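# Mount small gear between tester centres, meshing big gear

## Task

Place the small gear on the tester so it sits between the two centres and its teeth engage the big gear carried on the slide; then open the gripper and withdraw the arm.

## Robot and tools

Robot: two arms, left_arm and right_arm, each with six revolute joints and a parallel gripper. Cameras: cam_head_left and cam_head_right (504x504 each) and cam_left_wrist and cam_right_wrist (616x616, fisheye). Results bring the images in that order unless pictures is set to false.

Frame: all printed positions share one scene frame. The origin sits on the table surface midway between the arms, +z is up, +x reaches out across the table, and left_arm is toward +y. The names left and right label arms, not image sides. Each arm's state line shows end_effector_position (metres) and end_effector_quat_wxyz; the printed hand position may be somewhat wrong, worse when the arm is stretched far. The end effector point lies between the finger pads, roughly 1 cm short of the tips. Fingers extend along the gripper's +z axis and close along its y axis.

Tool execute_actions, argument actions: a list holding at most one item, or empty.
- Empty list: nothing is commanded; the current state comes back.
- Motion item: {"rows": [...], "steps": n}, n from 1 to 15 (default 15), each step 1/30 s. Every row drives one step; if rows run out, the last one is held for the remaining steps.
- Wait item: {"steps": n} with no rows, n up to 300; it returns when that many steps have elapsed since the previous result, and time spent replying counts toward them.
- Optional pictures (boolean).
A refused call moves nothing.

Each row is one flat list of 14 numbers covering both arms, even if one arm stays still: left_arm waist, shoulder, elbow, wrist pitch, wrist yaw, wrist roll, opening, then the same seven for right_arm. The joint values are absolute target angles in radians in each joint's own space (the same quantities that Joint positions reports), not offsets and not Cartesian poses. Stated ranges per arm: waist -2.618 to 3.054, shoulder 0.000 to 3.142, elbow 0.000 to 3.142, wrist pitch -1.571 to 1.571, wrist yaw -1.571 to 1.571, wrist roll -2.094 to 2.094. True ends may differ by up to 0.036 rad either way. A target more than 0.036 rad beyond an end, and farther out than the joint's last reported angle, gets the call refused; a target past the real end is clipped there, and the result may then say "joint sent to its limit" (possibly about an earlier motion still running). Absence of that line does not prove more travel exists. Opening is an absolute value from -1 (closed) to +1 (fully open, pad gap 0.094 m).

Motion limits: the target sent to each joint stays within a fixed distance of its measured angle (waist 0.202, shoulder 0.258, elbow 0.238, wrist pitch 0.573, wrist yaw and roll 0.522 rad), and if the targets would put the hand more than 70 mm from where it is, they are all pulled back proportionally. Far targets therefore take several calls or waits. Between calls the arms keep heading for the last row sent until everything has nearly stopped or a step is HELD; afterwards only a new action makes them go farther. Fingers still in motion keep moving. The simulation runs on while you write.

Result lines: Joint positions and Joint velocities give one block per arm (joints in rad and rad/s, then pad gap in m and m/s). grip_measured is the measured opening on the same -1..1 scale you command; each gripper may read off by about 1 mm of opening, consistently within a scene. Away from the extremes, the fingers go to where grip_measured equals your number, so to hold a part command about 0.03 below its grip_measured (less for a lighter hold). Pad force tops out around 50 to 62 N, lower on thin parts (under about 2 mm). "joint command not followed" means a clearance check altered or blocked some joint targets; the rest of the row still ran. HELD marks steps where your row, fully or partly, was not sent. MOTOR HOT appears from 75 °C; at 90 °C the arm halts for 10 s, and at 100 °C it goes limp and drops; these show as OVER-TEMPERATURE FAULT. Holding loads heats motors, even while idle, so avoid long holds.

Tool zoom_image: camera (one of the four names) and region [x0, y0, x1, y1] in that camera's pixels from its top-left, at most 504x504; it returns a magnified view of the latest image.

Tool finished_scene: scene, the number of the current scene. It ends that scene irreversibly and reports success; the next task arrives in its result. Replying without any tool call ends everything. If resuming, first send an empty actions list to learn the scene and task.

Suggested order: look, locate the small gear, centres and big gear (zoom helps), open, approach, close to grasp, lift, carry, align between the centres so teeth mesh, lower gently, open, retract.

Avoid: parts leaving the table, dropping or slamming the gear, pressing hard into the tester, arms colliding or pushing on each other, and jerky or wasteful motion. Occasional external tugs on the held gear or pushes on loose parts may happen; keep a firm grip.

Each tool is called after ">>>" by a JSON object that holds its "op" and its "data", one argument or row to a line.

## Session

>>> {"op": "execute_actions", "data": {
  "actions": []
}}

Scene clock: 0.00 s of 4200.00 s.
left_arm: end_effector_position=(+0.1889, +0.3388, +0.1122) grip_measured=+1.000 end_effector_quat_wxyz=(-0.086, +0.614, +0.780, +0.082) | right_arm: end_effector_position=(+0.5652, +0.0750, +0.2941) grip_measured=+1.000 end_effector_quat_wxyz=(+0.686, -0.462, +0.558, -0.070)
Joint positions: left_arm=[ 0.044  1.258  0.962 -1.296 -0.237  1.384  0.094] | right_arm=[ 0.877  2.191  1.843  0.298  0.088 -0.789  0.094]
Joint velocities: left_arm=[-0.007 -0.002 -0.022 -0.007 -0.022  0.007  0.   ] | right_arm=[ 0.007  0.017 -0.007  0.007  0.037  0.037  0.   ]

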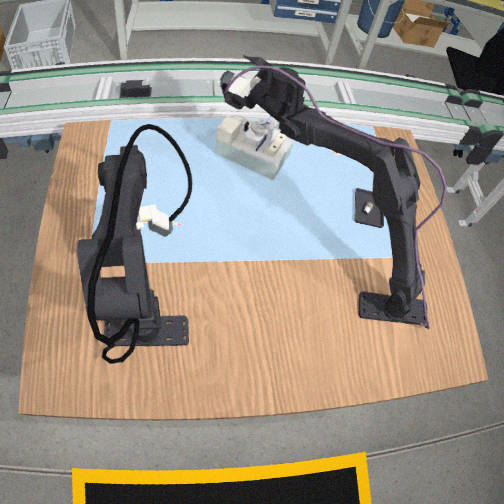

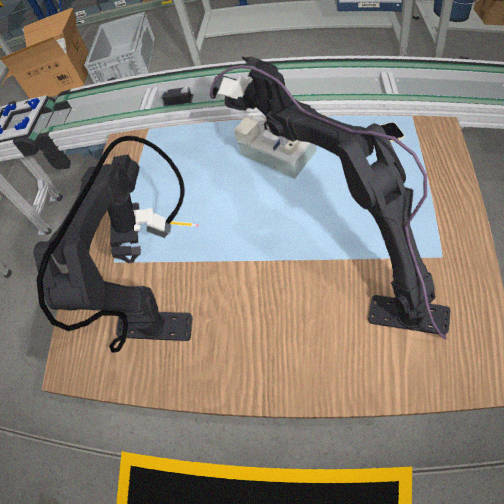

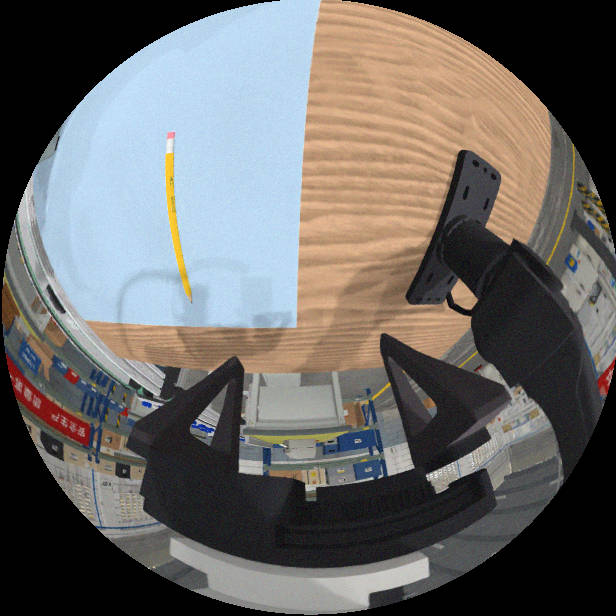

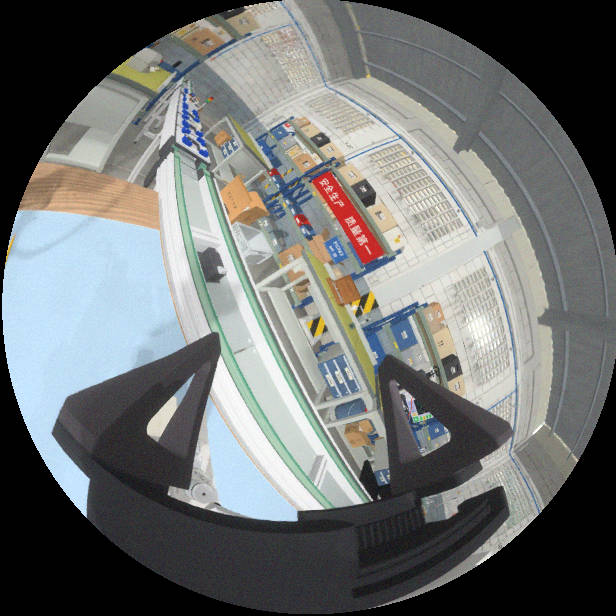

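>>> {"op": "execute_actions", "data": {
  "actions": [
    {"rows":[[0.044,1.24,0.98,-1.2,-0.2,1.3,0.8,0.877,2.13,1.85,0.3,0.088,-0.75,1],[0.044,1.22,0.98,-1.1,-0.15,1.2,0.6,0.877,2.08,1.85,0.3,0.08,-0.7,1],[0.044,1.2,0.98,-1.0,-0.1,1.1,0.4,0.877,2.03,1.85,0.28,0.07,-0.65,1],[0.044,1.2,0.98,-0.9,-0.05,1.0,0.2,0.86,1.98,1.83,0.25,0.06,-0.6,1],[0.044,1.2,0.98,-0.8,0,0.9,0.2,0.84,1.93,1.81,0.2,0.05,-0.55,1],[0.044,1.2,0.96,-0.7,0.05,0.8,0.2,0.81,1.88,1.78,0.15,0.04,-0.5,1],[0.044,1.2,0.94,-0.6,0.1,0.7,0.2,0.78,1.84,1.75,0.1,0.03,-0.45,1],[0.044,1.2,0.92,-0.5,0.15,0.6,0.2,0.75,1.8,1.72,0.05,0.02,-0.4,1],[0.044,1.2,0.9,-0.4,0.2,0.5,0.2,0.72,1.76,1.69,0,0.01,-0.35,1],[0.044,1.2,0.88,-0.3,0.25,0.4,0.2,0.69,1.72,1.66,-0.05,0,-0.3,1],[0.044,1.2,0.86,-0.2,0.3,0.3,0.2,0.66,1.68,1.63,-0.1,0,-0.25,1],[0.044,1.2,0.84,-0.1,0.35,0.2,0.2,0.63,1.65,1.6,-0.18,0,-0.2,1],[0.044,1.2,0.82,0,0.4,0.1,0.2,0.6,1.62,1.57,-0.26,0,-0.15,1],[0.044,1.2,0.8,0.1,0.45,0.05,0.2,0.57,1.6,1.54,-0.34,0,-0.1,1],[0.044,1.2,0.78,0.2,0.5,0,0.2,0.54,1.58,1.51,-0.42,0,-0.05,1]],"steps":15}
  ],
  "pictures": false
}}

>>> {"op": "execute_actions", "data": {
  "actions": [
    {"rows":[[0.03,1.22,0.77,0.25,0.52,0,0.2,0.51,1.57,1.48,-0.5,0,0,0.8],[0.02,1.24,0.76,0.3,0.54,0,0.2,0.48,1.56,1.46,-0.58,0,0,0.6],[0.01,1.26,0.75,0.35,0.56,0,0.2,0.45,1.56,1.44,-0.66,0,0,0.4],[0,1.28,0.75,0.4,0.58,0,0.2,0.42,1.56,1.42,-0.74,0,0,0.2],[-0.01,1.3,0.75,0.45,0.6,0,0.2,0.4,1.56,1.4,-0.82,0,0,0.2],[-0.02,1.32,0.75,0.5,0.6,0,0.2,0.38,1.56,1.38,-0.9,0,0,0.2],[-0.03,1.34,0.75,0.54,0.6,0,0.2,0.36,1.56,1.36,-0.97,0,0,0.2],[-0.04,1.36,0.75,0.58,0.6,0,0.2,0.34,1.56,1.34,-1.04,0,0,0.2],[-0.05,1.38,0.75,0.61,0.6,0,0.2,0.32,1.56,1.32,-1.1,0,0,0.2],[-0.06,1.4,0.75,0.64,0.6,0,0.2,0.31,1.56,1.3,-1.16,0,0,0.2],[-0.07,1.4,0.75,0.66,0.6,0,0.2,0.3,1.56,1.28,-1.21,0,0,0.2],[-0.08,1.4,0.75,0.66,0.6,0,0.2,0.29,1.56,1.27,-1.25,0,0,0.2],[-0.08,1.4,0.75,0.66,0.6,0,0.2,0.28,1.56,1.26,-1.276,0,0,0.2]],"steps":15}
  ],
  "pictures": false
}}

>>> {"op": "execute_actions", "data": {
  "actions": [
    {"steps":15}
  ]
}}

>>> {"op": "zoom_image", "data": {
  "camera": "cam_head_left",
  "region": [190, 80, 320, 200]
}}

Scene clock: 31.80 s of 4200.00 s.
left_arm: end_effector_position=(+0.3864, +0.2571, +0.1937) grip_measured=+0.202 end_effector_quat_wxyz=(+0.480, +0.188, +0.856, -0.034) | right_arm: end_effector_position=(+0.5278, -0.1022, +0.4024) grip_measured=+1.000 end_effector_quat_wxyz=(+0.674, -0.283, +0.682, +0.020)
Joint positions: left_arm=[ 0.044  1.218  0.827 -0.203  0.285  0.333  0.056] | right_arm=[ 0.645  1.689  1.625 -0.027  0.023 -0.362  0.094]
Joint velocities: left_arm=[-0.012 -0.017 -0.603  2.733  1.355 -2.234 -0.002] | right_arm=[-1.121 -1.248 -0.647 -1.326 -0.022  1.253  0.   ]
Steps of this call (steps 1 to 90: nothing new was sent; then 28.30 s passed at rest; steps 91 to 105: all 15 steps of this action). Readings (joint positions):
91: left_arm=[0.044 1.258 0.962 -1.288 -0.233 1.371] | right_arm=[0.877 2.189 1.843 0.297 0.088 -0.785]
92: left_arm=[0.044 1.256 0.962 -1.264 -0.222 1.342] | right_arm=[0.877 2.182 1.843 0.292 0.088 -0.773]
94: left_arm=[0.044 1.240 0.962 -1.167 -0.177 1.244] | right_arm=[0.877 2.153 1.835 0.274 0.085 -0.741]
98: left_arm=[0.044 1.218 0.957 -0.864 -0.034 0.951] | right_arm=[0.857 2.024 1.785 0.209 0.061 -0.644]
105: the state above

Scene clock: 32.30 s of 4200.00 s.
left_arm: end_effector_position=(+0.4264, +0.1619, +0.2716) grip_measured=+0.202 end_effector_quat_wxyz=(+0.656, +0.226, +0.685, -0.222) | right_arm: end_effector_position=(+0.4467, -0.2816, +0.1787) grip_measured=+0.203 end_effector_quat_wxyz=(+0.304, -0.106, +0.947, -0.004)
Joint positions: left_arm=[-0.074  1.4    0.768  0.584  0.58   0.019  0.056] | right_arm=[ 0.334  1.575  1.33  -0.707  0.022 -0.096  0.057]
Joint velocities: left_arm=[-0.061  0.007 -0.051  0.462  0.081 -0.081  0.   ] | right_arm=[-0.354  0.012 -0.515 -1.751 -0.051  0.227  0.001]
Steps of this call (steps 1 to 15: all 15 steps of this action). Readings (joint positions):
1: left_arm=[0.043 1.218 0.809 -0.115 0.328 0.267] | right_arm=[0.606 1.651 1.604 -0.071 0.023 -0.320]
2: left_arm=[0.040 1.220 0.794 -0.035 0.367 0.215] | right_arm=[0.571 1.621 1.586 -0.115 0.023 -0.286]
4: left_arm=[0.025 1.238 0.777 0.112 0.434 0.140] | right_arm=[0.516 1.586 1.556 -0.198 0.024 -0.236]
8: left_arm=[-0.017 1.315 0.773 0.359 0.528 0.061] | right_arm=[0.442 1.575 1.488 -0.357 0.024 -0.171]
15: the state above

Scene clock: 32.80 s of 4200.00 s.
left_arm: end_effector_position=(+0.4250, +0.1596, +0.2866) grip_measured=+0.202 end_effector_quat_wxyz=(+0.677, +0.234, +0.661, -0.224) | right_arm: end_effector_position=(+0.3059, -0.3117, +0.1152) grip_measured=+0.203 end_effector_quat_wxyz=(+0.003, -0.051, +0.999, -0.005)
Joint positions: left_arm=[-0.075  1.4    0.767  0.654  0.593  0.008  0.056] | right_arm=[ 0.288  1.575  1.26  -1.249  0.01  -0.013  0.057]
Joint velocities: left_arm=[-0.017 -0.002  0.007 -0.007  0.037 -0.037  0.   ] | right_arm=[-0.002  0.007 -0.002 -0.139 -0.007  0.066  0.   ]
Steps of this call (steps 1 to 15: the robot went on to your last target). Readings (joint positions):
1: left_arm=[-0.075 1.400 0.767 0.598 0.584 0.017] | right_arm=[0.323 1.575 1.313 -0.772 0.022 -0.086]
2: left_arm=[-0.075 1.400 0.767 0.610 0.586 0.015] | right_arm=[0.312 1.575 1.300 -0.840 0.022 -0.076]
4: left_arm=[-0.075 1.400 0.767 0.628 0.588 0.013] | right_arm=[0.297 1.575 1.278 -0.980 0.020 -0.054]
8: left_arm=[-0.075 1.400 0.767 0.646 0.591 0.010] | right_arm=[0.288 1.575 1.260 -1.171 0.016 -0.028]
15: the state above

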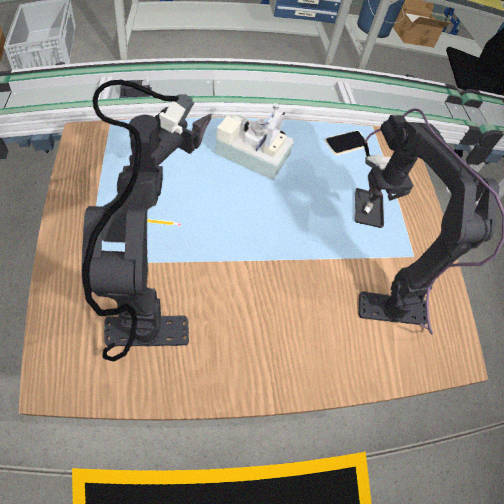

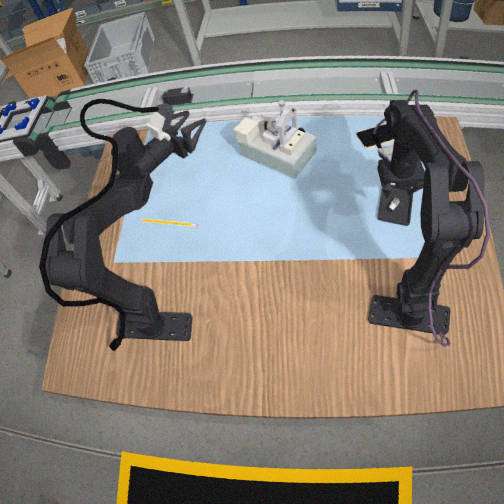

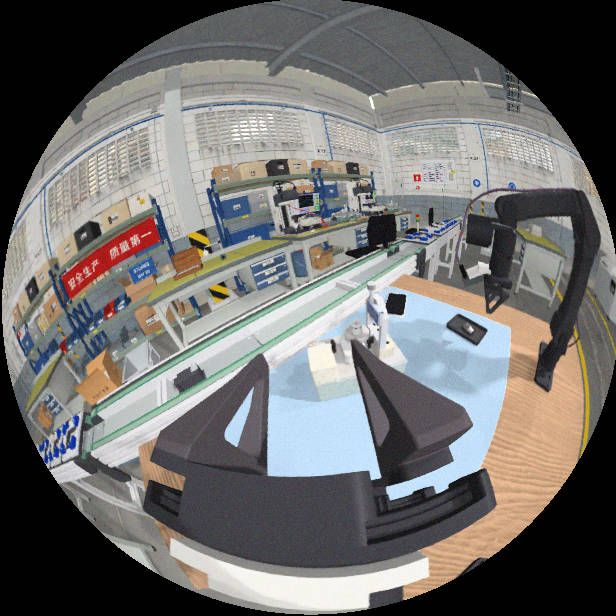

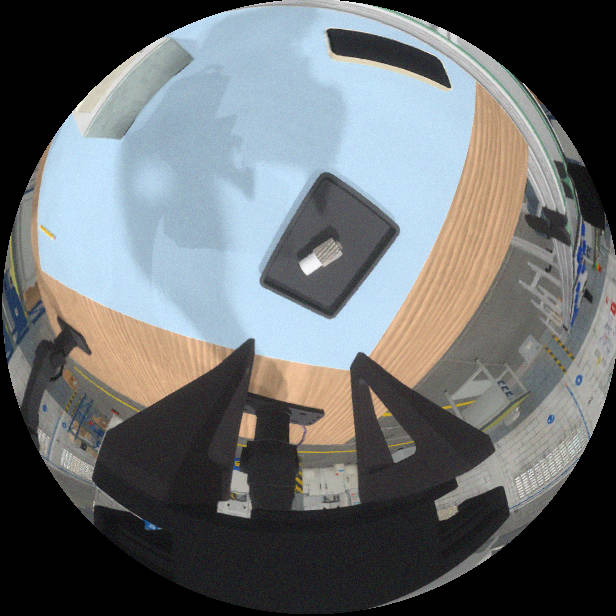

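Region (190, 80, 320, 200) of cam_head_left's 504x504 image, scaled by 3.877, with more detail than that image has; it fills the top 465 rows of this view, and the rest is white.

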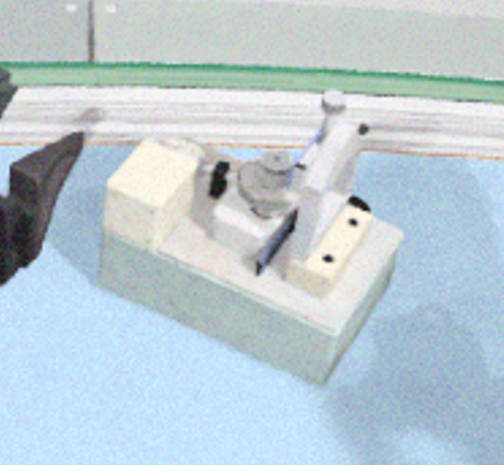

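>>> {"op": "execute_actions", "data": {
  "actions": [
    {"rows":[[-0.10,1.43,0.79,0.67,0.58,0,0.2,0.27,1.58,1.27,-1.27,-0.01,-0.14,0.1],[-0.125,1.46,0.81,0.68,0.565,0,0.2,0.265,1.59,1.28,-1.27,-0.02,-0.28,0],[-0.15,1.49,0.83,0.69,0.55,0,0.2,0.26,1.60,1.28,-1.27,-0.03,-0.42,0],[-0.175,1.52,0.85,0.71,0.535,0,0.2,0.25,1.61,1.29,-1.26,-0.045,-0.56,0],[-0.2,1.55,0.87,0.72,0.52,0,0.2,0.245,1.62,1.29,-1.25,-0.06,-0.7,0],[-0.225,1.58,0.89,0.73,0.505,0,0.2,0.24,1.64,1.29,-1.24,-0.07,-0.84,0],[-0.25,1.61,0.91,0.75,0.49,0,0.2,0.23,1.66,1.29,-1.23,-0.085,-0.98,0],[-0.275,1.64,0.93,0.76,0.475,0,0.2,0.22,1.68,1.29,-1.22,-0.1,-1.12,0],[-0.3,1.67,0.95,0.77,0.46,0,0.2,0.215,1.70,1.29,-1.21,-0.11,-1.26,0],[-0.325,1.70,0.97,0.79,0.445,0,0.2,0.21,1.72,1.29,-1.2,-0.125,-1.4,0],[-0.35,1.73,0.985,0.80,0.43,0,0.2,0.2,1.74,1.29,-1.19,-0.14,-1.54,0],[-0.375,1.76,1.0,0.82,0.415,0,0.2,0.19,1.76,1.29,-1.18,-0.15,-1.68,0],[-0.4,1.79,1.01,0.83,0.4,0,0.2,0.185,1.78,1.29,-1.16,-0.16,-1.82,0],[-0.42,1.82,1.02,0.845,0.38,0,0.2,0.18,1.79,1.29,-1.15,-0.17,-1.96,0],[-0.44,1.845,1.03,0.855,0.365,0,0.2,0.173,1.80,1.29,-1.14,-0.182,-2.12,0]],"steps":15}
  ],
  "pictures": false
}}

>>> {"op": "execute_actions", "data": {
  "actions": [
    {"steps":25}
  ]
}}

Scene clock: 72.97 s of 4200.00 s.
left_arm: end_effector_position=(+0.4623, +0.0195, +0.2413) grip_measured=+0.202 end_effector_quat_wxyz=(+0.649, +0.285, +0.647, -0.280) | right_arm: end_effector_position=(+0.3191, -0.3141, +0.0672) grip_measured=+0.003 end_effector_quat_wxyz=(+0.011, +0.598, -0.797, -0.084)
Joint positions: left_arm=[-0.398  1.792  0.988  0.803  0.432  0.007  0.056] | right_arm=[ 0.194  1.77   1.27  -1.191 -0.12  -1.301  0.047]
Joint velocities: left_arm=[-0.657  0.794  0.315  0.344 -0.403 -0.007 -0.001] | right_arm=[-0.183  0.486 -0.007  0.374 -0.271 -2.864  0.   ]
Steps of this call (steps 1 to 30: the robot went on to your last target; steps 31 to 90: nothing new was sent; then 36.67 s passed at rest; steps 91 to 105: all 15 steps of this action). Readings (joint positions):
91: left_arm=[-0.077 1.403 0.767 0.658 0.591 0.008] | right_arm=[0.287 1.575 1.260 -1.263 0.008 -0.029]
92: left_arm=[-0.085 1.411 0.770 0.664 0.586 0.008] | right_arm=[0.284 1.575 1.260 -1.263 0.004 -0.072]
94: left_arm=[-0.120 1.453 0.794 0.680 0.571 0.008] | right_arm=[0.275 1.577 1.260 -1.263 -0.007 -0.214]
98: left_arm=[-0.224 1.581 0.872 0.717 0.528 0.008] | right_arm=[0.246 1.618 1.269 -1.256 -0.044 -0.603]
105: the state above

Scene clock: 73.80 s of 4200.00 s.
left_arm: end_effector_position=(+0.4649, +0.0014, +0.2253) grip_measured=+0.202 end_effector_quat_wxyz=(+0.649, +0.281, +0.651, -0.276) | right_arm: end_effector_position=(+0.3296, -0.3098, +0.0591) grip_measured=+0.003 end_effector_quat_wxyz=(-0.046, +0.851, -0.517, -0.086)
Joint positions: left_arm=[-0.446  1.854  0.999  0.849  0.372  0.007  0.056] | right_arm=[ 0.182  1.8    1.27  -1.143 -0.166 -2.076  0.047]
Joint velocities: left_arm=[ 0.007  0.012  0.002 -0.037 -0.007 -0.007 -0.   ] | right_arm=[-0.002  0.017  0.027 -0.125 -0.051 -0.066 -0.001]
joint sent to its limit (right arm) — the command would take joint 6 (wrist roll) past its lower limit, so that joint was sent only as far as its limit.
Steps of this call (steps 1 to 25: the robot went on to your last target). Readings (joint positions):
1: left_arm=[-0.418 1.816 0.997 0.813 0.421 0.007] | right_arm=[0.189 1.785 1.270 -1.180 -0.129 -1.400]
2: left_arm=[-0.433 1.833 0.999 0.818 0.413 0.007] | right_arm=[0.185 1.795 1.270 -1.171 -0.135 -1.500]
4: left_arm=[-0.448 1.851 0.999 0.819 0.403 0.007] | right_arm=[0.182 1.800 1.270 -1.159 -0.145 -1.693]
8: left_arm=[-0.446 1.854 0.999 0.833 0.384 0.007] | right_arm=[0.182 1.800 1.270 -1.151 -0.157 -1.922]
25: the state above

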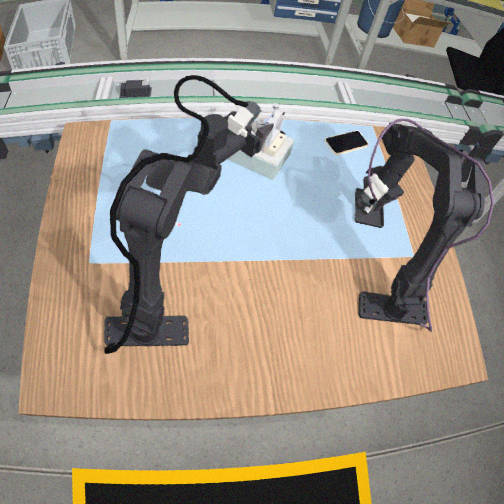

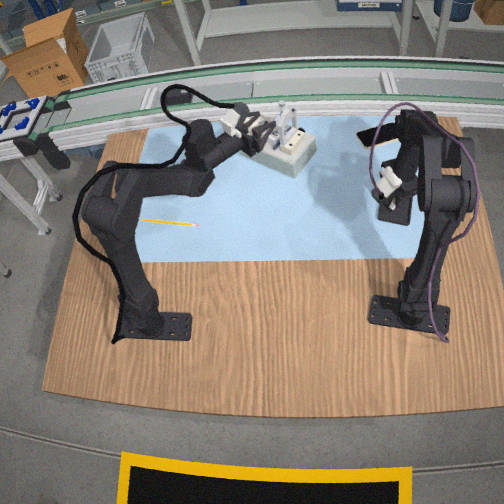

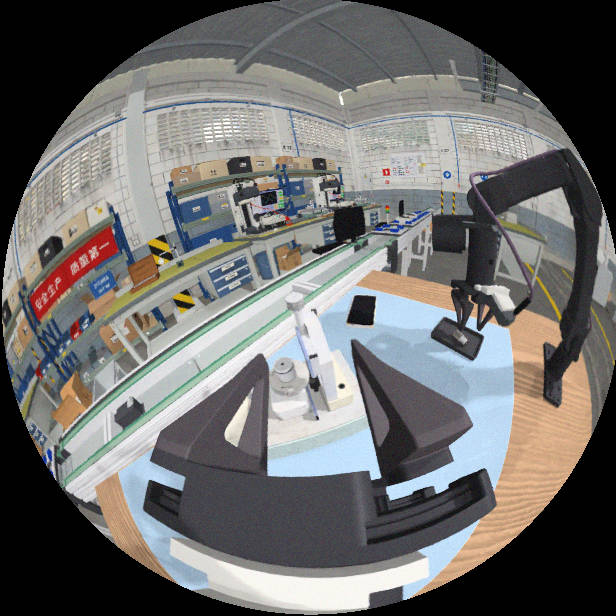

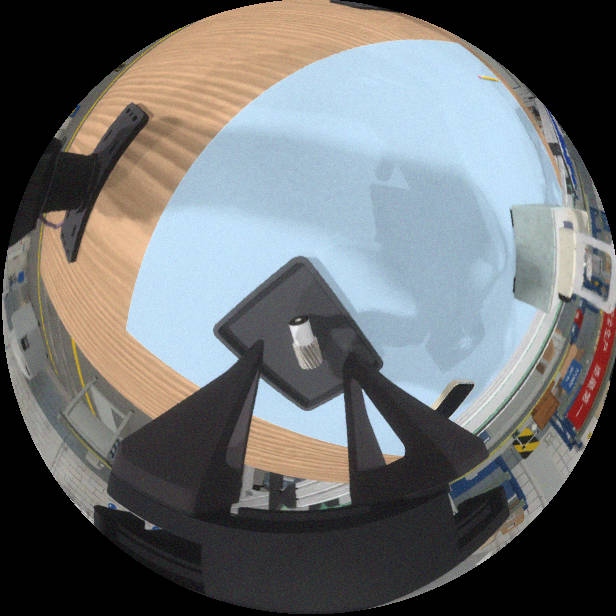

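>>> {"op": "execute_actions", "data": {
  "actions": [
    {"rows":[[-0.44,1.86,1.06,0.85,0.36,0,0.2,0.172,1.805,1.25,-1.13,-0.19,-2.08,-0.1],[-0.44,1.875,1.085,0.84,0.355,0,0.2,0.171,1.808,1.24,-1.115,-0.19,-2.08,-0.2],[-0.445,1.89,1.11,0.835,0.35,0,0.2,0.17,1.811,1.23,-1.10,-0.19,-2.08,-0.3],[-0.45,1.905,1.13,0.83,0.345,0,0.2,0.17,1.814,1.22,-1.09,-0.19,-2.08,-0.3],[-0.455,1.92,1.15,0.82,0.34,0,0.2,0.17,1.817,1.21,-1.075,-0.19,-2.08,-0.3],[-0.46,1.935,1.17,0.815,0.335,0,0.2,0.17,1.82,1.20,-1.06,-0.19,-2.08,-0.3],[-0.465,1.95,1.195,0.805,0.33,0,0.2,0.17,1.823,1.19,-1.05,-0.19,-2.08,-0.3],[-0.47,1.965,1.215,0.8,0.325,0,0.2,0.17,1.826,1.18,-1.035,-0.19,-2.08,-0.3],[-0.473,1.98,1.24,0.79,0.322,0,0.2,0.17,1.829,1.17,-1.02,-0.19,-2.08,-0.3],[-0.476,1.995,1.26,0.785,0.319,0,0.2,0.17,1.832,1.16,-1.01,-0.19,-2.08,-0.3],[-0.479,2.01,1.28,0.78,0.316,0,0.2,0.17,1.835,1.155,-1.0,-0.19,-2.08,-0.3],[-0.482,2.025,1.30,0.77,0.313,0,0.2,0.17,1.838,1.15,-0.99,-0.19,-2.08,-0.3],[-0.485,2.04,1.32,0.765,0.31,0,0.2,0.17,1.84,1.145,-0.985,-0.19,-2.08,-0.3],[-0.488,2.05,1.335,0.76,0.308,0,0.2,0.17,1.84,1.142,-0.98,-0.19,-2.08,-0.3],[-0.49,2.06,1.345,0.755,0.307,0,0.2,0.17,1.84,1.14,-0.98,-0.19,-2.08,-0.3]],"steps":15}
  ],
  "pictures": false
}}

>>> {"op": "execute_actions", "data": {
  "actions": [
    {"steps":15}
  ]
}}

>>> {"op": "zoom_image", "data": {
  "camera": "cam_right_wrist",
  "region": [230, 290, 390, 450]
}}

Scene clock: 95.93 s of 4200.00 s.
left_arm: end_effector_position=(+0.5141, -0.0346, +0.2499) grip_measured=+0.202 end_effector_quat_wxyz=(+0.674, +0.274, +0.629, -0.273) | right_arm: end_effector_position=(+0.3225, -0.3083, +0.0259) grip_measured=-0.297 end_effector_quat_wxyz=(-0.048, +0.851, -0.515, -0.090)
Joint positions: left_arm=[-0.479  2.032  1.297  0.797  0.325  0.007  0.056] | right_arm=[ 0.182  1.823  1.158 -1.013 -0.174 -2.079  0.033]
Joint velocities: left_arm=[-0.095  0.379  0.427 -0.212 -0.095 -0.007 -0.001] | right_arm=[-0.002  0.09  -0.134  0.212 -0.007 -0.095  0.   ]
joint sent to its limit (right arm) — the command would take joint 6 (wrist roll) past its lower limit, so that joint was sent only as far as its limit.
Steps of this call (steps 1 to 30: the robot went on to your last target; steps 31 to 90: nothing new was sent; then 18.63 s passed at rest; steps 91 to 105: all 15 steps of this action). Readings (joint positions):
91: left_arm=[-0.446 1.854 1.004 0.848 0.371 0.007] | right_arm=[0.182 1.800 1.270 -1.142 -0.168 -2.079]
92: left_arm=[-0.446 1.859 1.016 0.844 0.371 0.007] | right_arm=[0.182 1.800 1.268 -1.137 -0.169 -2.079]
94: left_arm=[-0.446 1.877 1.060 0.841 0.366 0.007] | right_arm=[0.182 1.800 1.255 -1.121 -0.172 -2.079]
98: left_arm=[-0.451 1.926 1.156 0.836 0.348 0.007] | right_arm=[0.182 1.800 1.211 -1.082 -0.173 -2.079]
105: the state above

Scene clock: 96.43 s of 4200.00 s.
left_arm: end_effector_position=(+0.5181, -0.0391, +0.2351) grip_measured=+0.202 end_effector_quat_wxyz=(+0.661, +0.274, +0.644, -0.271) | right_arm: end_effector_position=(+0.3270, -0.3084, +0.0227) grip_measured=-0.297 end_effector_quat_wxyz=(-0.053, +0.852, -0.515, -0.082)
Joint positions: left_arm=[-0.485  2.058  1.313  0.765  0.314  0.007  0.056] | right_arm=[ 0.182  1.827  1.151 -0.984 -0.174 -2.079  0.033]
Joint velocities: left_arm=[ 0.017 -0.002  0.007  0.022 -0.022 -0.022 -0.001] | right_arm=[-0.007  0.017 -0.022  0.037 -0.066 -0.007  0.001]
Steps of this call (steps 1 to 15: the robot went on to your last target). Readings (joint positions):
1: left_arm=[-0.482 2.042 1.307 0.791 0.322 0.007] | right_arm=[0.182 1.826 1.154 -1.007 -0.174 -2.079]
2: left_arm=[-0.484 2.050 1.312 0.786 0.321 0.007] | right_arm=[0.182 1.827 1.152 -1.003 -0.174 -2.079]
4: left_arm=[-0.485 2.056 1.313 0.775 0.319 0.007] | right_arm=[0.182 1.827 1.151 -0.997 -0.174 -2.079]
8: left_arm=[-0.485 2.058 1.313 0.766 0.316 0.007] | right_arm=[0.182 1.827 1.151 -0.988 -0.174 -2.079]
15: the state above

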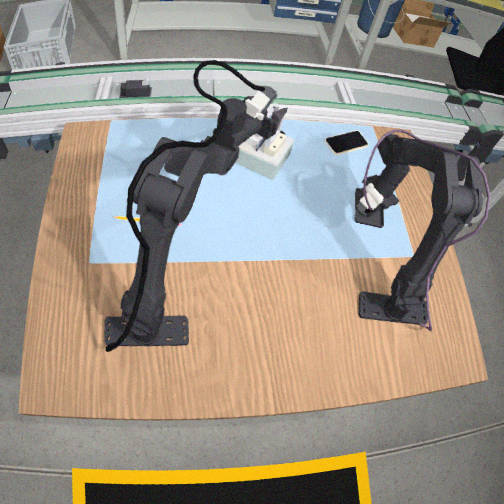

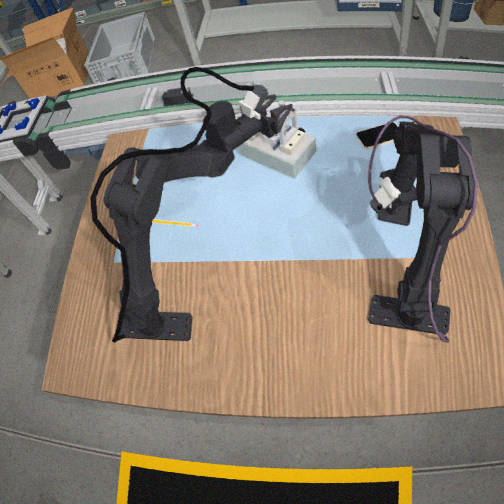

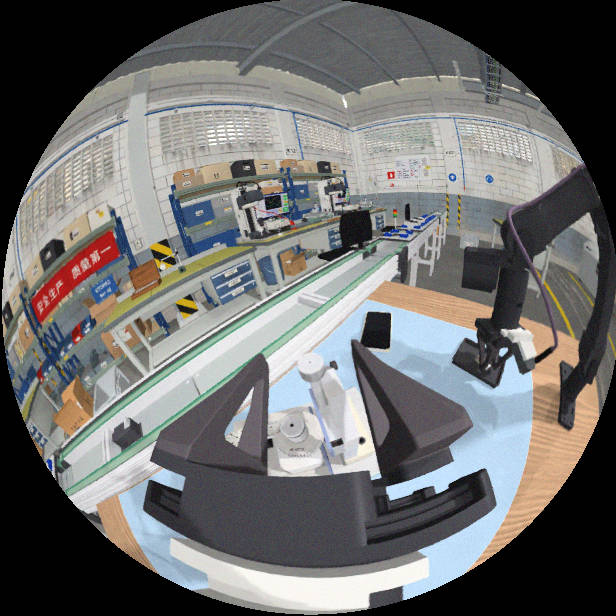

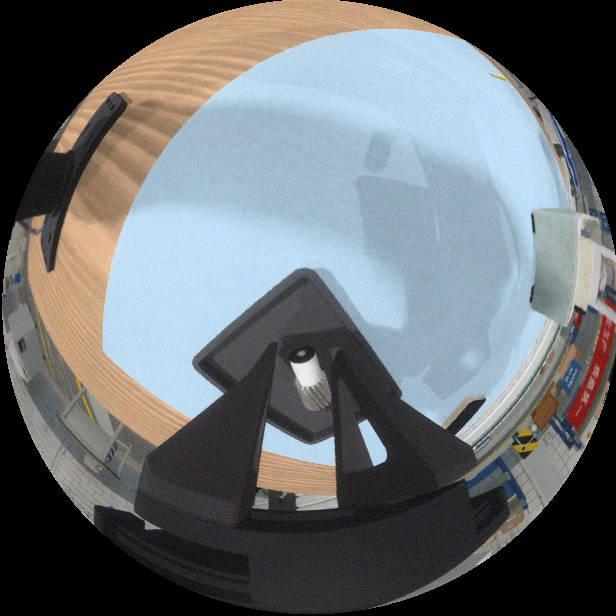

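Region (230, 290, 390, 450) of cam_right_wrist's 616x616 image, scaled by 3.150, with more detail than that image has.

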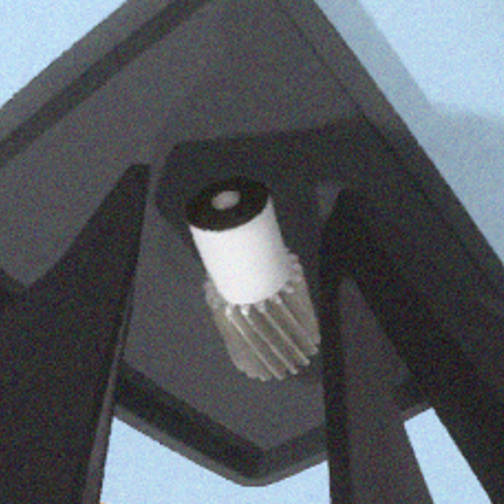

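>>> {"op": "execute_actions", "data": {
  "actions": [
    {"rows":[[-0.495,2.07,1.35,0.75,0.307,0,0.2,0.155,1.84,1.14,-0.99,-0.19,-2.08,-0.3],[-0.5,2.075,1.355,0.745,0.305,0,0.2,0.155,1.85,1.14,-0.99,-0.19,-2.08,-0.3],[-0.503,2.08,1.36,0.74,0.303,0,0.2,0.16,1.87,1.14,-0.99,-0.19,-2.08,-0.3],[-0.503,2.085,1.37,0.735,0.303,0,0.2,0.163,1.87,1.14,-0.99,-0.19,-2.08,-0.3],[-0.503,2.085,1.37,0.735,0.303,0,0.2,0.163,1.85,1.14,-0.99,-0.19,-2.08,-0.3]],"steps":15}
  ]
}}

Scene clock: 107.23 s of 4200.00 s.
left_arm: end_effector_position=(+0.5197, -0.0468, +0.2314) grip_measured=+0.202 end_effector_quat_wxyz=(+0.656, +0.277, +0.647, -0.273) | right_arm: end_effector_position=(+0.3264, -0.3114, +0.0193) grip_measured=-0.297 end_effector_quat_wxyz=(-0.052, +0.848, -0.520, -0.087)
Joint positions: left_arm=[-0.497  2.077  1.34   0.747  0.31   0.007  0.056] | right_arm=[ 0.17   1.84   1.151 -0.982 -0.176 -2.079  0.033]
Joint velocities: left_arm=[-0.002 -0.012  0.007  0.051  0.066  0.007 -0.   ] | right_arm=[ 0.017 -0.002 -0.002  0.022 -0.066 -0.051  0.001]
Steps of this call (steps 1 to 15: the robot went on to your last target; steps 16 to 90: nothing new was sent; then 7.30 s passed at rest; steps 91 to 105: all 15 steps of this action). Readings (joint positions):
91: left_arm=[-0.485 2.058 1.313 0.765 0.314 0.007] | right_arm=[0.180 1.827 1.151 -0.983 -0.176 -2.079]
92: left_arm=[-0.486 2.058 1.315 0.763 0.313 0.007] | right_arm=[0.177 1.827 1.151 -0.983 -0.176 -2.079]
94: left_arm=[-0.489 2.066 1.327 0.759 0.312 0.007] | right_arm=[0.171 1.834 1.151 -0.982 -0.176 -2.079]
98: left_arm=[-0.496 2.076 1.340 0.753 0.311 0.007] | right_arm=[0.170 1.840 1.151 -0.982 -0.176 -2.079]
105: the state above

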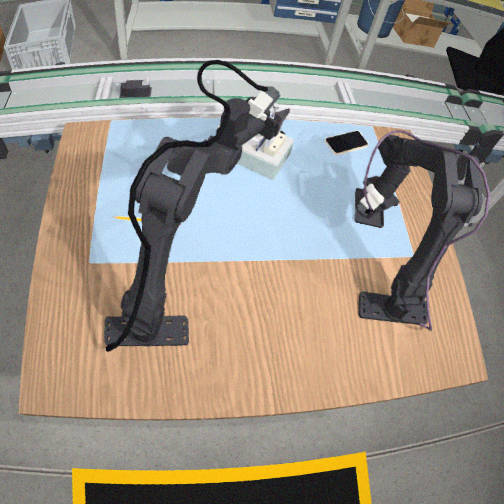

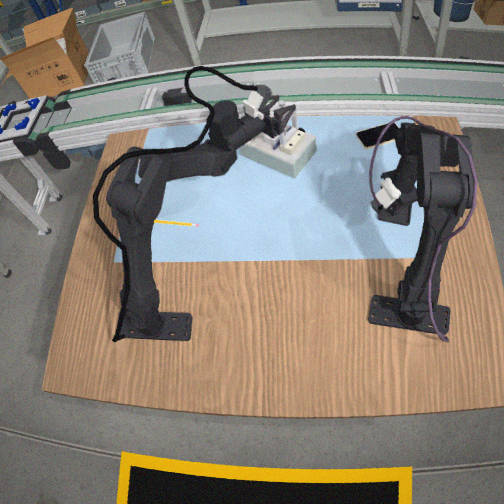

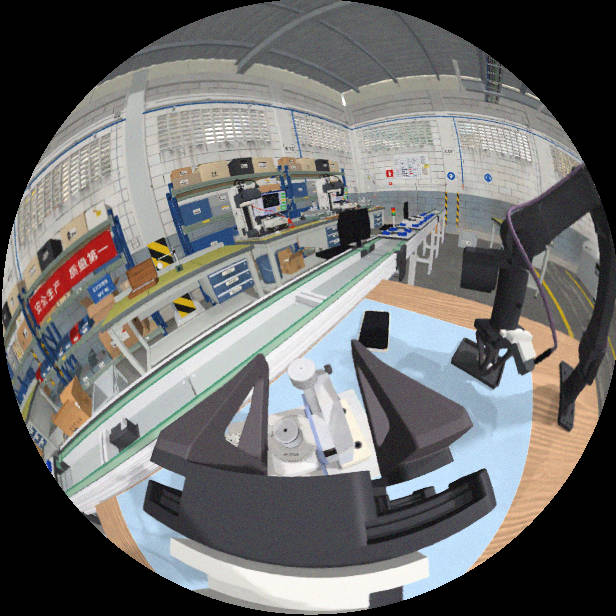

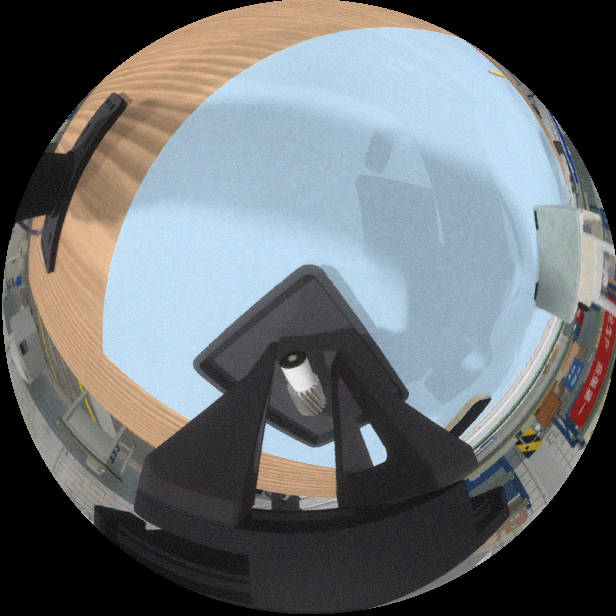

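>>> {"op": "execute_actions", "data": {
  "actions": [
    {"rows":[[-0.497,2.085,1.36,0.72,0.29,0,0.1,0.17,1.85,1.14,-0.99,-0.19,-2.08,-0.35],[-0.497,2.085,1.36,0.72,0.29,0,0,0.17,1.85,1.14,-0.99,-0.19,-2.08,-0.4],[-0.497,2.085,1.36,0.72,0.29,0,-0.1,0.17,1.85,1.14,-0.99,-0.19,-2.08,-0.44],[-0.497,2.085,1.36,0.72,0.29,0,-0.2,0.17,1.85,1.14,-0.99,-0.19,-2.08,-0.48],[-0.497,2.085,1.36,0.72,0.29,0,-0.3,0.17,1.85,1.14,-0.99,-0.19,-2.08,-0.52],[-0.497,2.085,1.36,0.72,0.29,0,-0.4,0.17,1.85,1.14,-0.99,-0.19,-2.08,-0.55],[-0.497,2.085,1.36,0.72,0.29,0,-0.4,0.17,1.85,1.14,-0.99,-0.19,-2.08,-0.58],[-0.497,2.085,1.36,0.72,0.29,0,-0.4,0.17,1.85,1.14,-0.99,-0.19,-2.08,-0.61],[-0.497,2.085,1.36,0.72,0.29,0,-0.4,0.17,1.85,1.14,-0.99,-0.19,-2.08,-0.64],[-0.497,2.085,1.36,0.72,0.29,0,-0.4,0.17,1.85,1.14,-0.99,-0.19,-2.08,-0.66],[-0.497,2.085,1.36,0.72,0.29,0,-0.4,0.17,1.85,1.14,-0.99,-0.19,-2.08,-0.68],[-0.497,2.085,1.36,0.72,0.29,0,-0.4,0.17,1.85,1.14,-0.99,-0.19,-2.08,-0.7],[-0.497,2.085,1.36,0.72,0.29,0,-0.4,0.17,1.85,1.14,-0.99,-0.19,-2.08,-0.72],[-0.497,2.085,1.36,0.72,0.29,0,-0.4,0.17,1.85,1.14,-0.99,-0.19,-2.08,-0.74]],"steps":15}
  ]
}}

>>> {"op": "zoom_image", "data": {
  "camera": "cam_right_wrist",
  "region": [210, 220, 410, 460]
}}

Scene clock: 118.60 s of 4200.00 s.
left_arm: end_effector_position=(+0.5213, -0.0453, +0.2278) grip_measured=-0.398 end_effector_quat_wxyz=(+0.652, +0.273, +0.654, -0.268) | right_arm: end_effector_position=(+0.3264, -0.3112, +0.0193) grip_measured=-0.716 end_effector_quat_wxyz=(-0.052, +0.848, -0.520, -0.087)
Joint positions: left_arm=[-0.497  2.077  1.34   0.732  0.297  0.007  0.028] | right_arm=[ 0.17   1.84   1.151 -0.982 -0.177 -2.079  0.013]
Joint velocities: left_arm=[ 0.002 -0.012 -0.037  0.022 -0.007 -0.051  0.   ] | right_arm=[-0.007  0.027 -0.007 -0.081 -0.022  0.022  0.001]
Steps of this call (steps 1 to 15: the robot went on to your last target; steps 16 to 90: nothing new was sent; then 7.87 s passed at rest; steps 91 to 105: all 15 steps of this action). Readings (joint positions):
91: left_arm=[-0.497 2.077 1.340 0.745 0.307 0.007] | right_arm=[0.170 1.840 1.151 -0.982 -0.176 -2.079]
92: left_arm=[-0.497 2.077 1.340 0.743 0.306 0.007] | right_arm=[0.170 1.840 1.151 -0.982 -0.176 -2.079]
94: left_arm=[-0.497 2.077 1.340 0.738 0.302 0.007] | right_arm=[0.170 1.840 1.151 -0.982 -0.176 -2.079]
98: left_arm=[-0.497 2.077 1.340 0.734 0.299 0.007] | right_arm=[0.170 1.840 1.151 -0.982 -0.177 -2.079]
105: the state above

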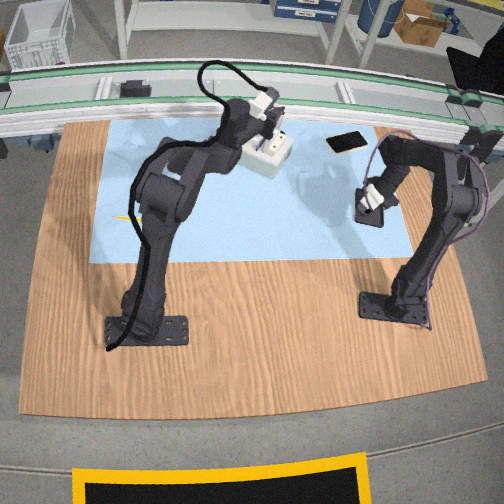

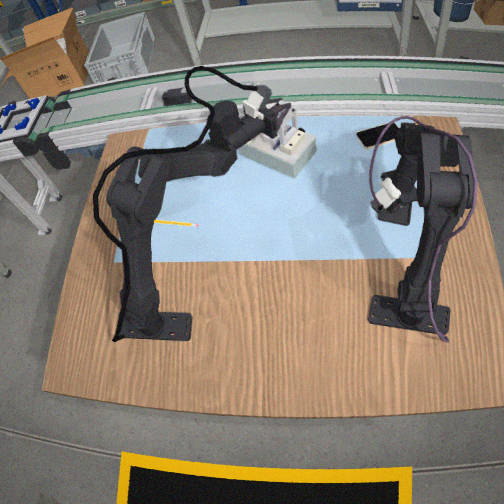

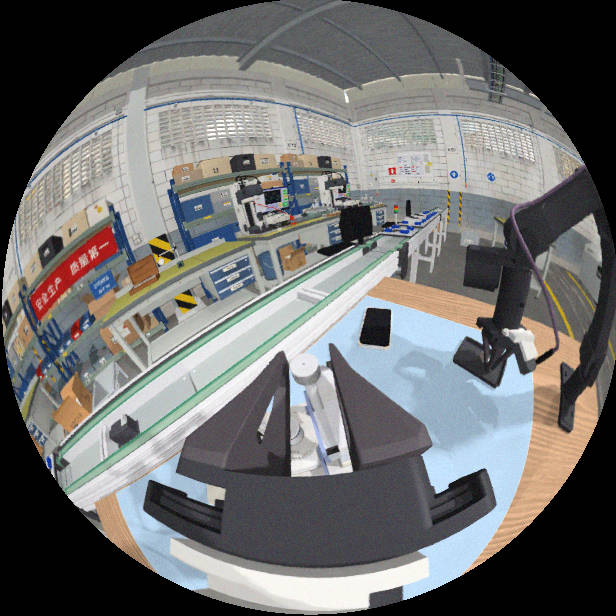

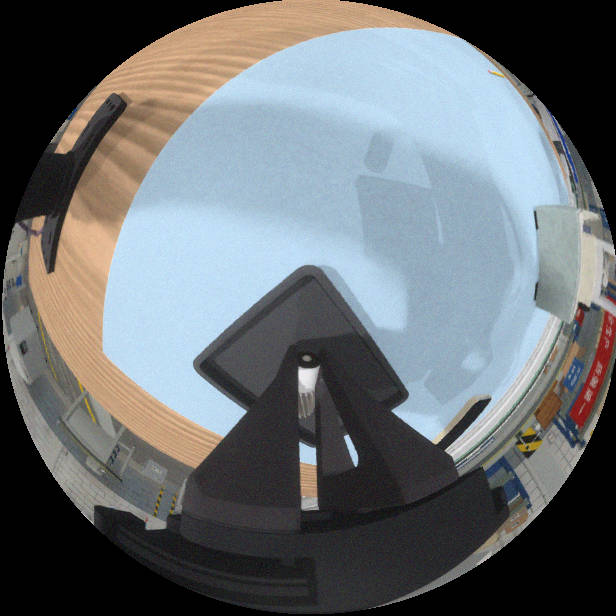

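Region (210, 220, 410, 460) of cam_right_wrist's 616x616 image, scaled by 2.100, with more detail than that image has.

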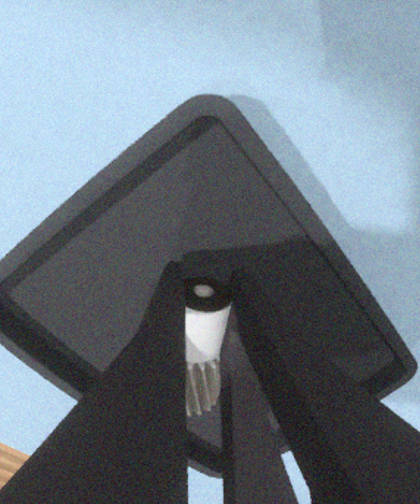

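>>> {"op": "execute_actions", "data": {
  "actions": [
    {"rows":[[-0.497,2.085,1.36,0.72,0.28,0,-0.45,0.17,1.85,1.14,-0.99,-0.19,-2.08,-0.62],[-0.497,2.085,1.36,0.72,0.28,0,-0.5,0.17,1.85,1.14,-0.99,-0.19,-2.08,-0.6],[-0.497,2.085,1.36,0.72,0.28,0,-0.55,0.17,1.85,1.14,-0.99,-0.19,-2.08,-0.6],[-0.497,2.085,1.36,0.72,0.28,0,-0.6,0.17,1.85,1.14,-0.99,-0.19,-2.08,-0.6],[-0.497,2.085,1.36,0.72,0.28,0,-0.64,0.148,1.85,1.14,-0.972,-0.19,-2.08,-0.6],[-0.497,2.085,1.36,0.72,0.28,0,-0.67,0.148,1.85,1.14,-0.972,-0.19,-2.08,-0.6],[-0.497,2.085,1.36,0.72,0.28,0,-0.7,0.153,1.85,1.14,-0.972,-0.19,-2.08,-0.6],[-0.497,2.085,1.36,0.72,0.28,0,-0.73,0.153,1.85,1.14,-0.972,-0.19,-2.08,-0.6]],"steps":15}
  ],
  "pictures": false
}}

>>> {"op": "execute_actions", "data": {
  "actions": [
    {"rows":[[-0.497,2.085,1.36,0.72,0.28,0,-0.73,0.16,1.85,1.14,-0.972,-0.19,-2.08,-0.64],[-0.497,2.085,1.36,0.72,0.28,0,-0.73,0.16,1.85,1.14,-0.972,-0.19,-2.08,-0.67],[-0.497,2.085,1.36,0.72,0.28,0,-0.73,0.16,1.85,1.14,-0.972,-0.19,-2.08,-0.7],[-0.497,2.085,1.36,0.72,0.28,0,-0.73,0.16,1.85,1.14,-0.972,-0.19,-2.08,-0.73],[-0.497,2.085,1.36,0.72,0.28,0,-0.73,0.16,1.85,1.14,-0.972,-0.19,-2.08,-0.76]],"steps":10}
  ]
}}

>>> {"op": "zoom_image", "data": {
  "camera": "cam_right_wrist",
  "region": [210, 220, 410, 460]
}}

Scene clock: 139.80 s of 4200.00 s.
left_arm: end_effector_position=(+0.5222, -0.0449, +0.2274) grip_measured=-0.701 end_effector_quat_wxyz=(+0.650, +0.261, +0.660, -0.272) | right_arm: end_effector_position=(+0.3282, -0.3135, +0.0192) grip_measured=-0.603 end_effector_quat_wxyz=(-0.054, +0.846, -0.523, -0.084)
Joint positions: left_arm=[-0.5    2.077  1.34   0.73   0.282 -0.017  0.014] | right_arm=[ 0.162  1.84   1.151 -0.976 -0.177 -2.079  0.019]
Joint velocities: left_arm=[-0.027  0.007  0.007 -0.007  0.081 -0.022 -0.001] | right_arm=[-0.002 -0.012 -0.002 -0.037 -0.037 -0.066 -0.   ]
Steps of this call (steps 1 to 15: the robot went on to your last target; steps 16 to 90: nothing new was sent; then 17.70 s passed at rest; steps 91 to 105: all 15 steps of this action). Readings (joint positions):
91: left_arm=[-0.497 2.077 1.340 0.732 0.295 0.007] | right_arm=[0.170 1.840 1.151 -0.982 -0.177 -2.079]
92: left_arm=[-0.497 2.077 1.340 0.732 0.293 0.007] | right_arm=[0.170 1.840 1.151 -0.982 -0.177 -2.079]
94: left_arm=[-0.497 2.077 1.340 0.732 0.291 0.007] | right_arm=[0.170 1.840 1.151 -0.982 -0.177 -2.079]
98: left_arm=[-0.499 2.077 1.340 0.730 0.284 -0.012] | right_arm=[0.163 1.840 1.151 -0.979 -0.177 -2.079]
105: the state above

Scene clock: 140.13 s of 4200.00 s.
left_arm: end_effector_position=(+0.5222, -0.0449, +0.2274) grip_measured=-0.701 end_effector_quat_wxyz=(+0.650, +0.261, +0.660, -0.272) | right_arm: end_effector_position=(+0.3283, -0.3133, +0.0192) grip_measured=-0.713 end_effector_quat_wxyz=(-0.055, +0.846, -0.523, -0.084)
Joint positions: left_arm=[-0.5    2.077  1.34   0.73   0.282 -0.017  0.014] | right_arm=[ 0.162  1.84   1.151 -0.975 -0.178 -2.079  0.013]
Joint velocities: left_arm=[ 0.002  0.012 -0.007 -0.051 -0.037 -0.037  0.   ] | right_arm=[-0.012 -0.012 -0.007 -0.022 -0.022  0.066 -0.001]
Steps of this call (steps 1 to 10: all 10 steps of this action). Readings (joint positions):
1: left_arm=[-0.500 2.077 1.340 0.730 0.282 -0.017] | right_arm=[0.162 1.840 1.151 -0.976 -0.177 -2.079]
2: left_arm=[-0.500 2.077 1.340 0.730 0.282 -0.017] | right_arm=[0.162 1.840 1.151 -0.976 -0.177 -2.079]
4: left_arm=[-0.500 2.077 1.340 0.730 0.282 -0.017] | right_arm=[0.162 1.840 1.151 -0.975 -0.178 -2.079]
8: left_arm=[-0.500 2.077 1.340 0.730 0.282 -0.017] | right_arm=[0.162 1.840 1.151 -0.975 -0.178 -2.079]
10: the state above

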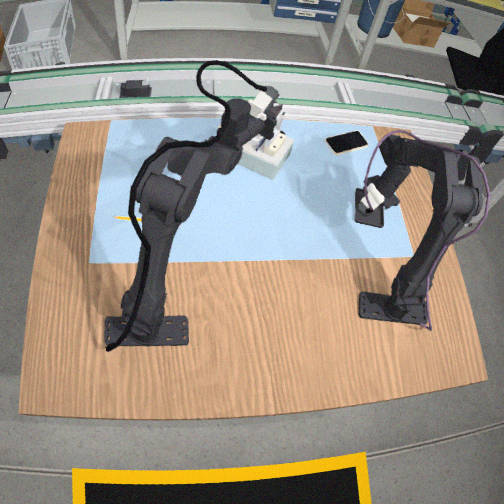

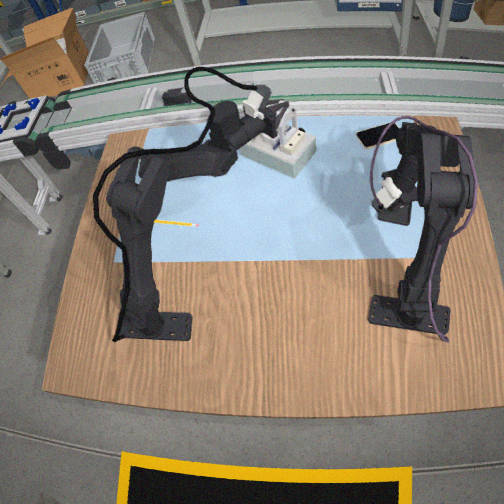

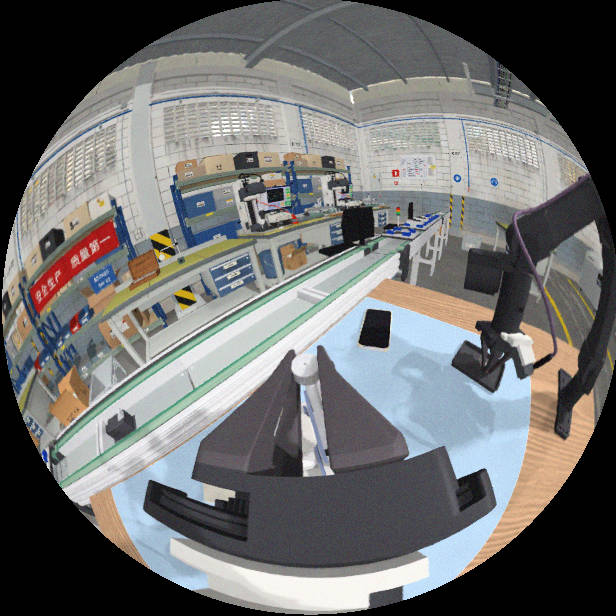

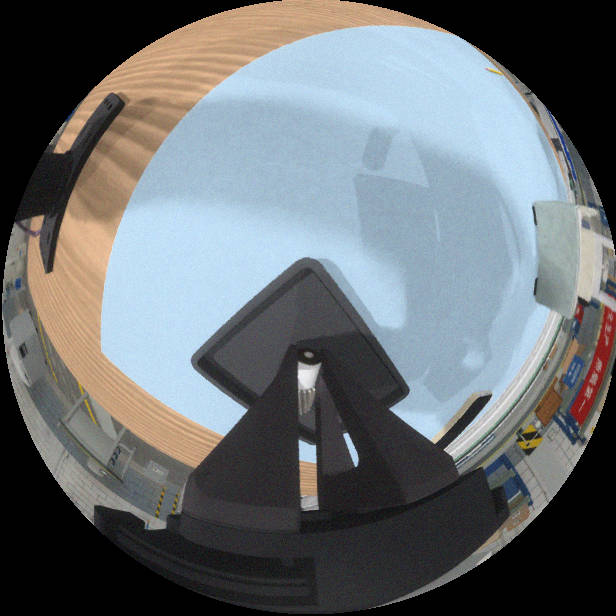

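Region (210, 220, 410, 460) of cam_right_wrist's 616x616 image, scaled by 2.100, with more detail than that image has.

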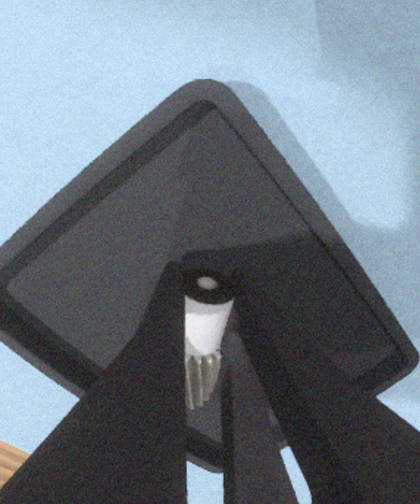

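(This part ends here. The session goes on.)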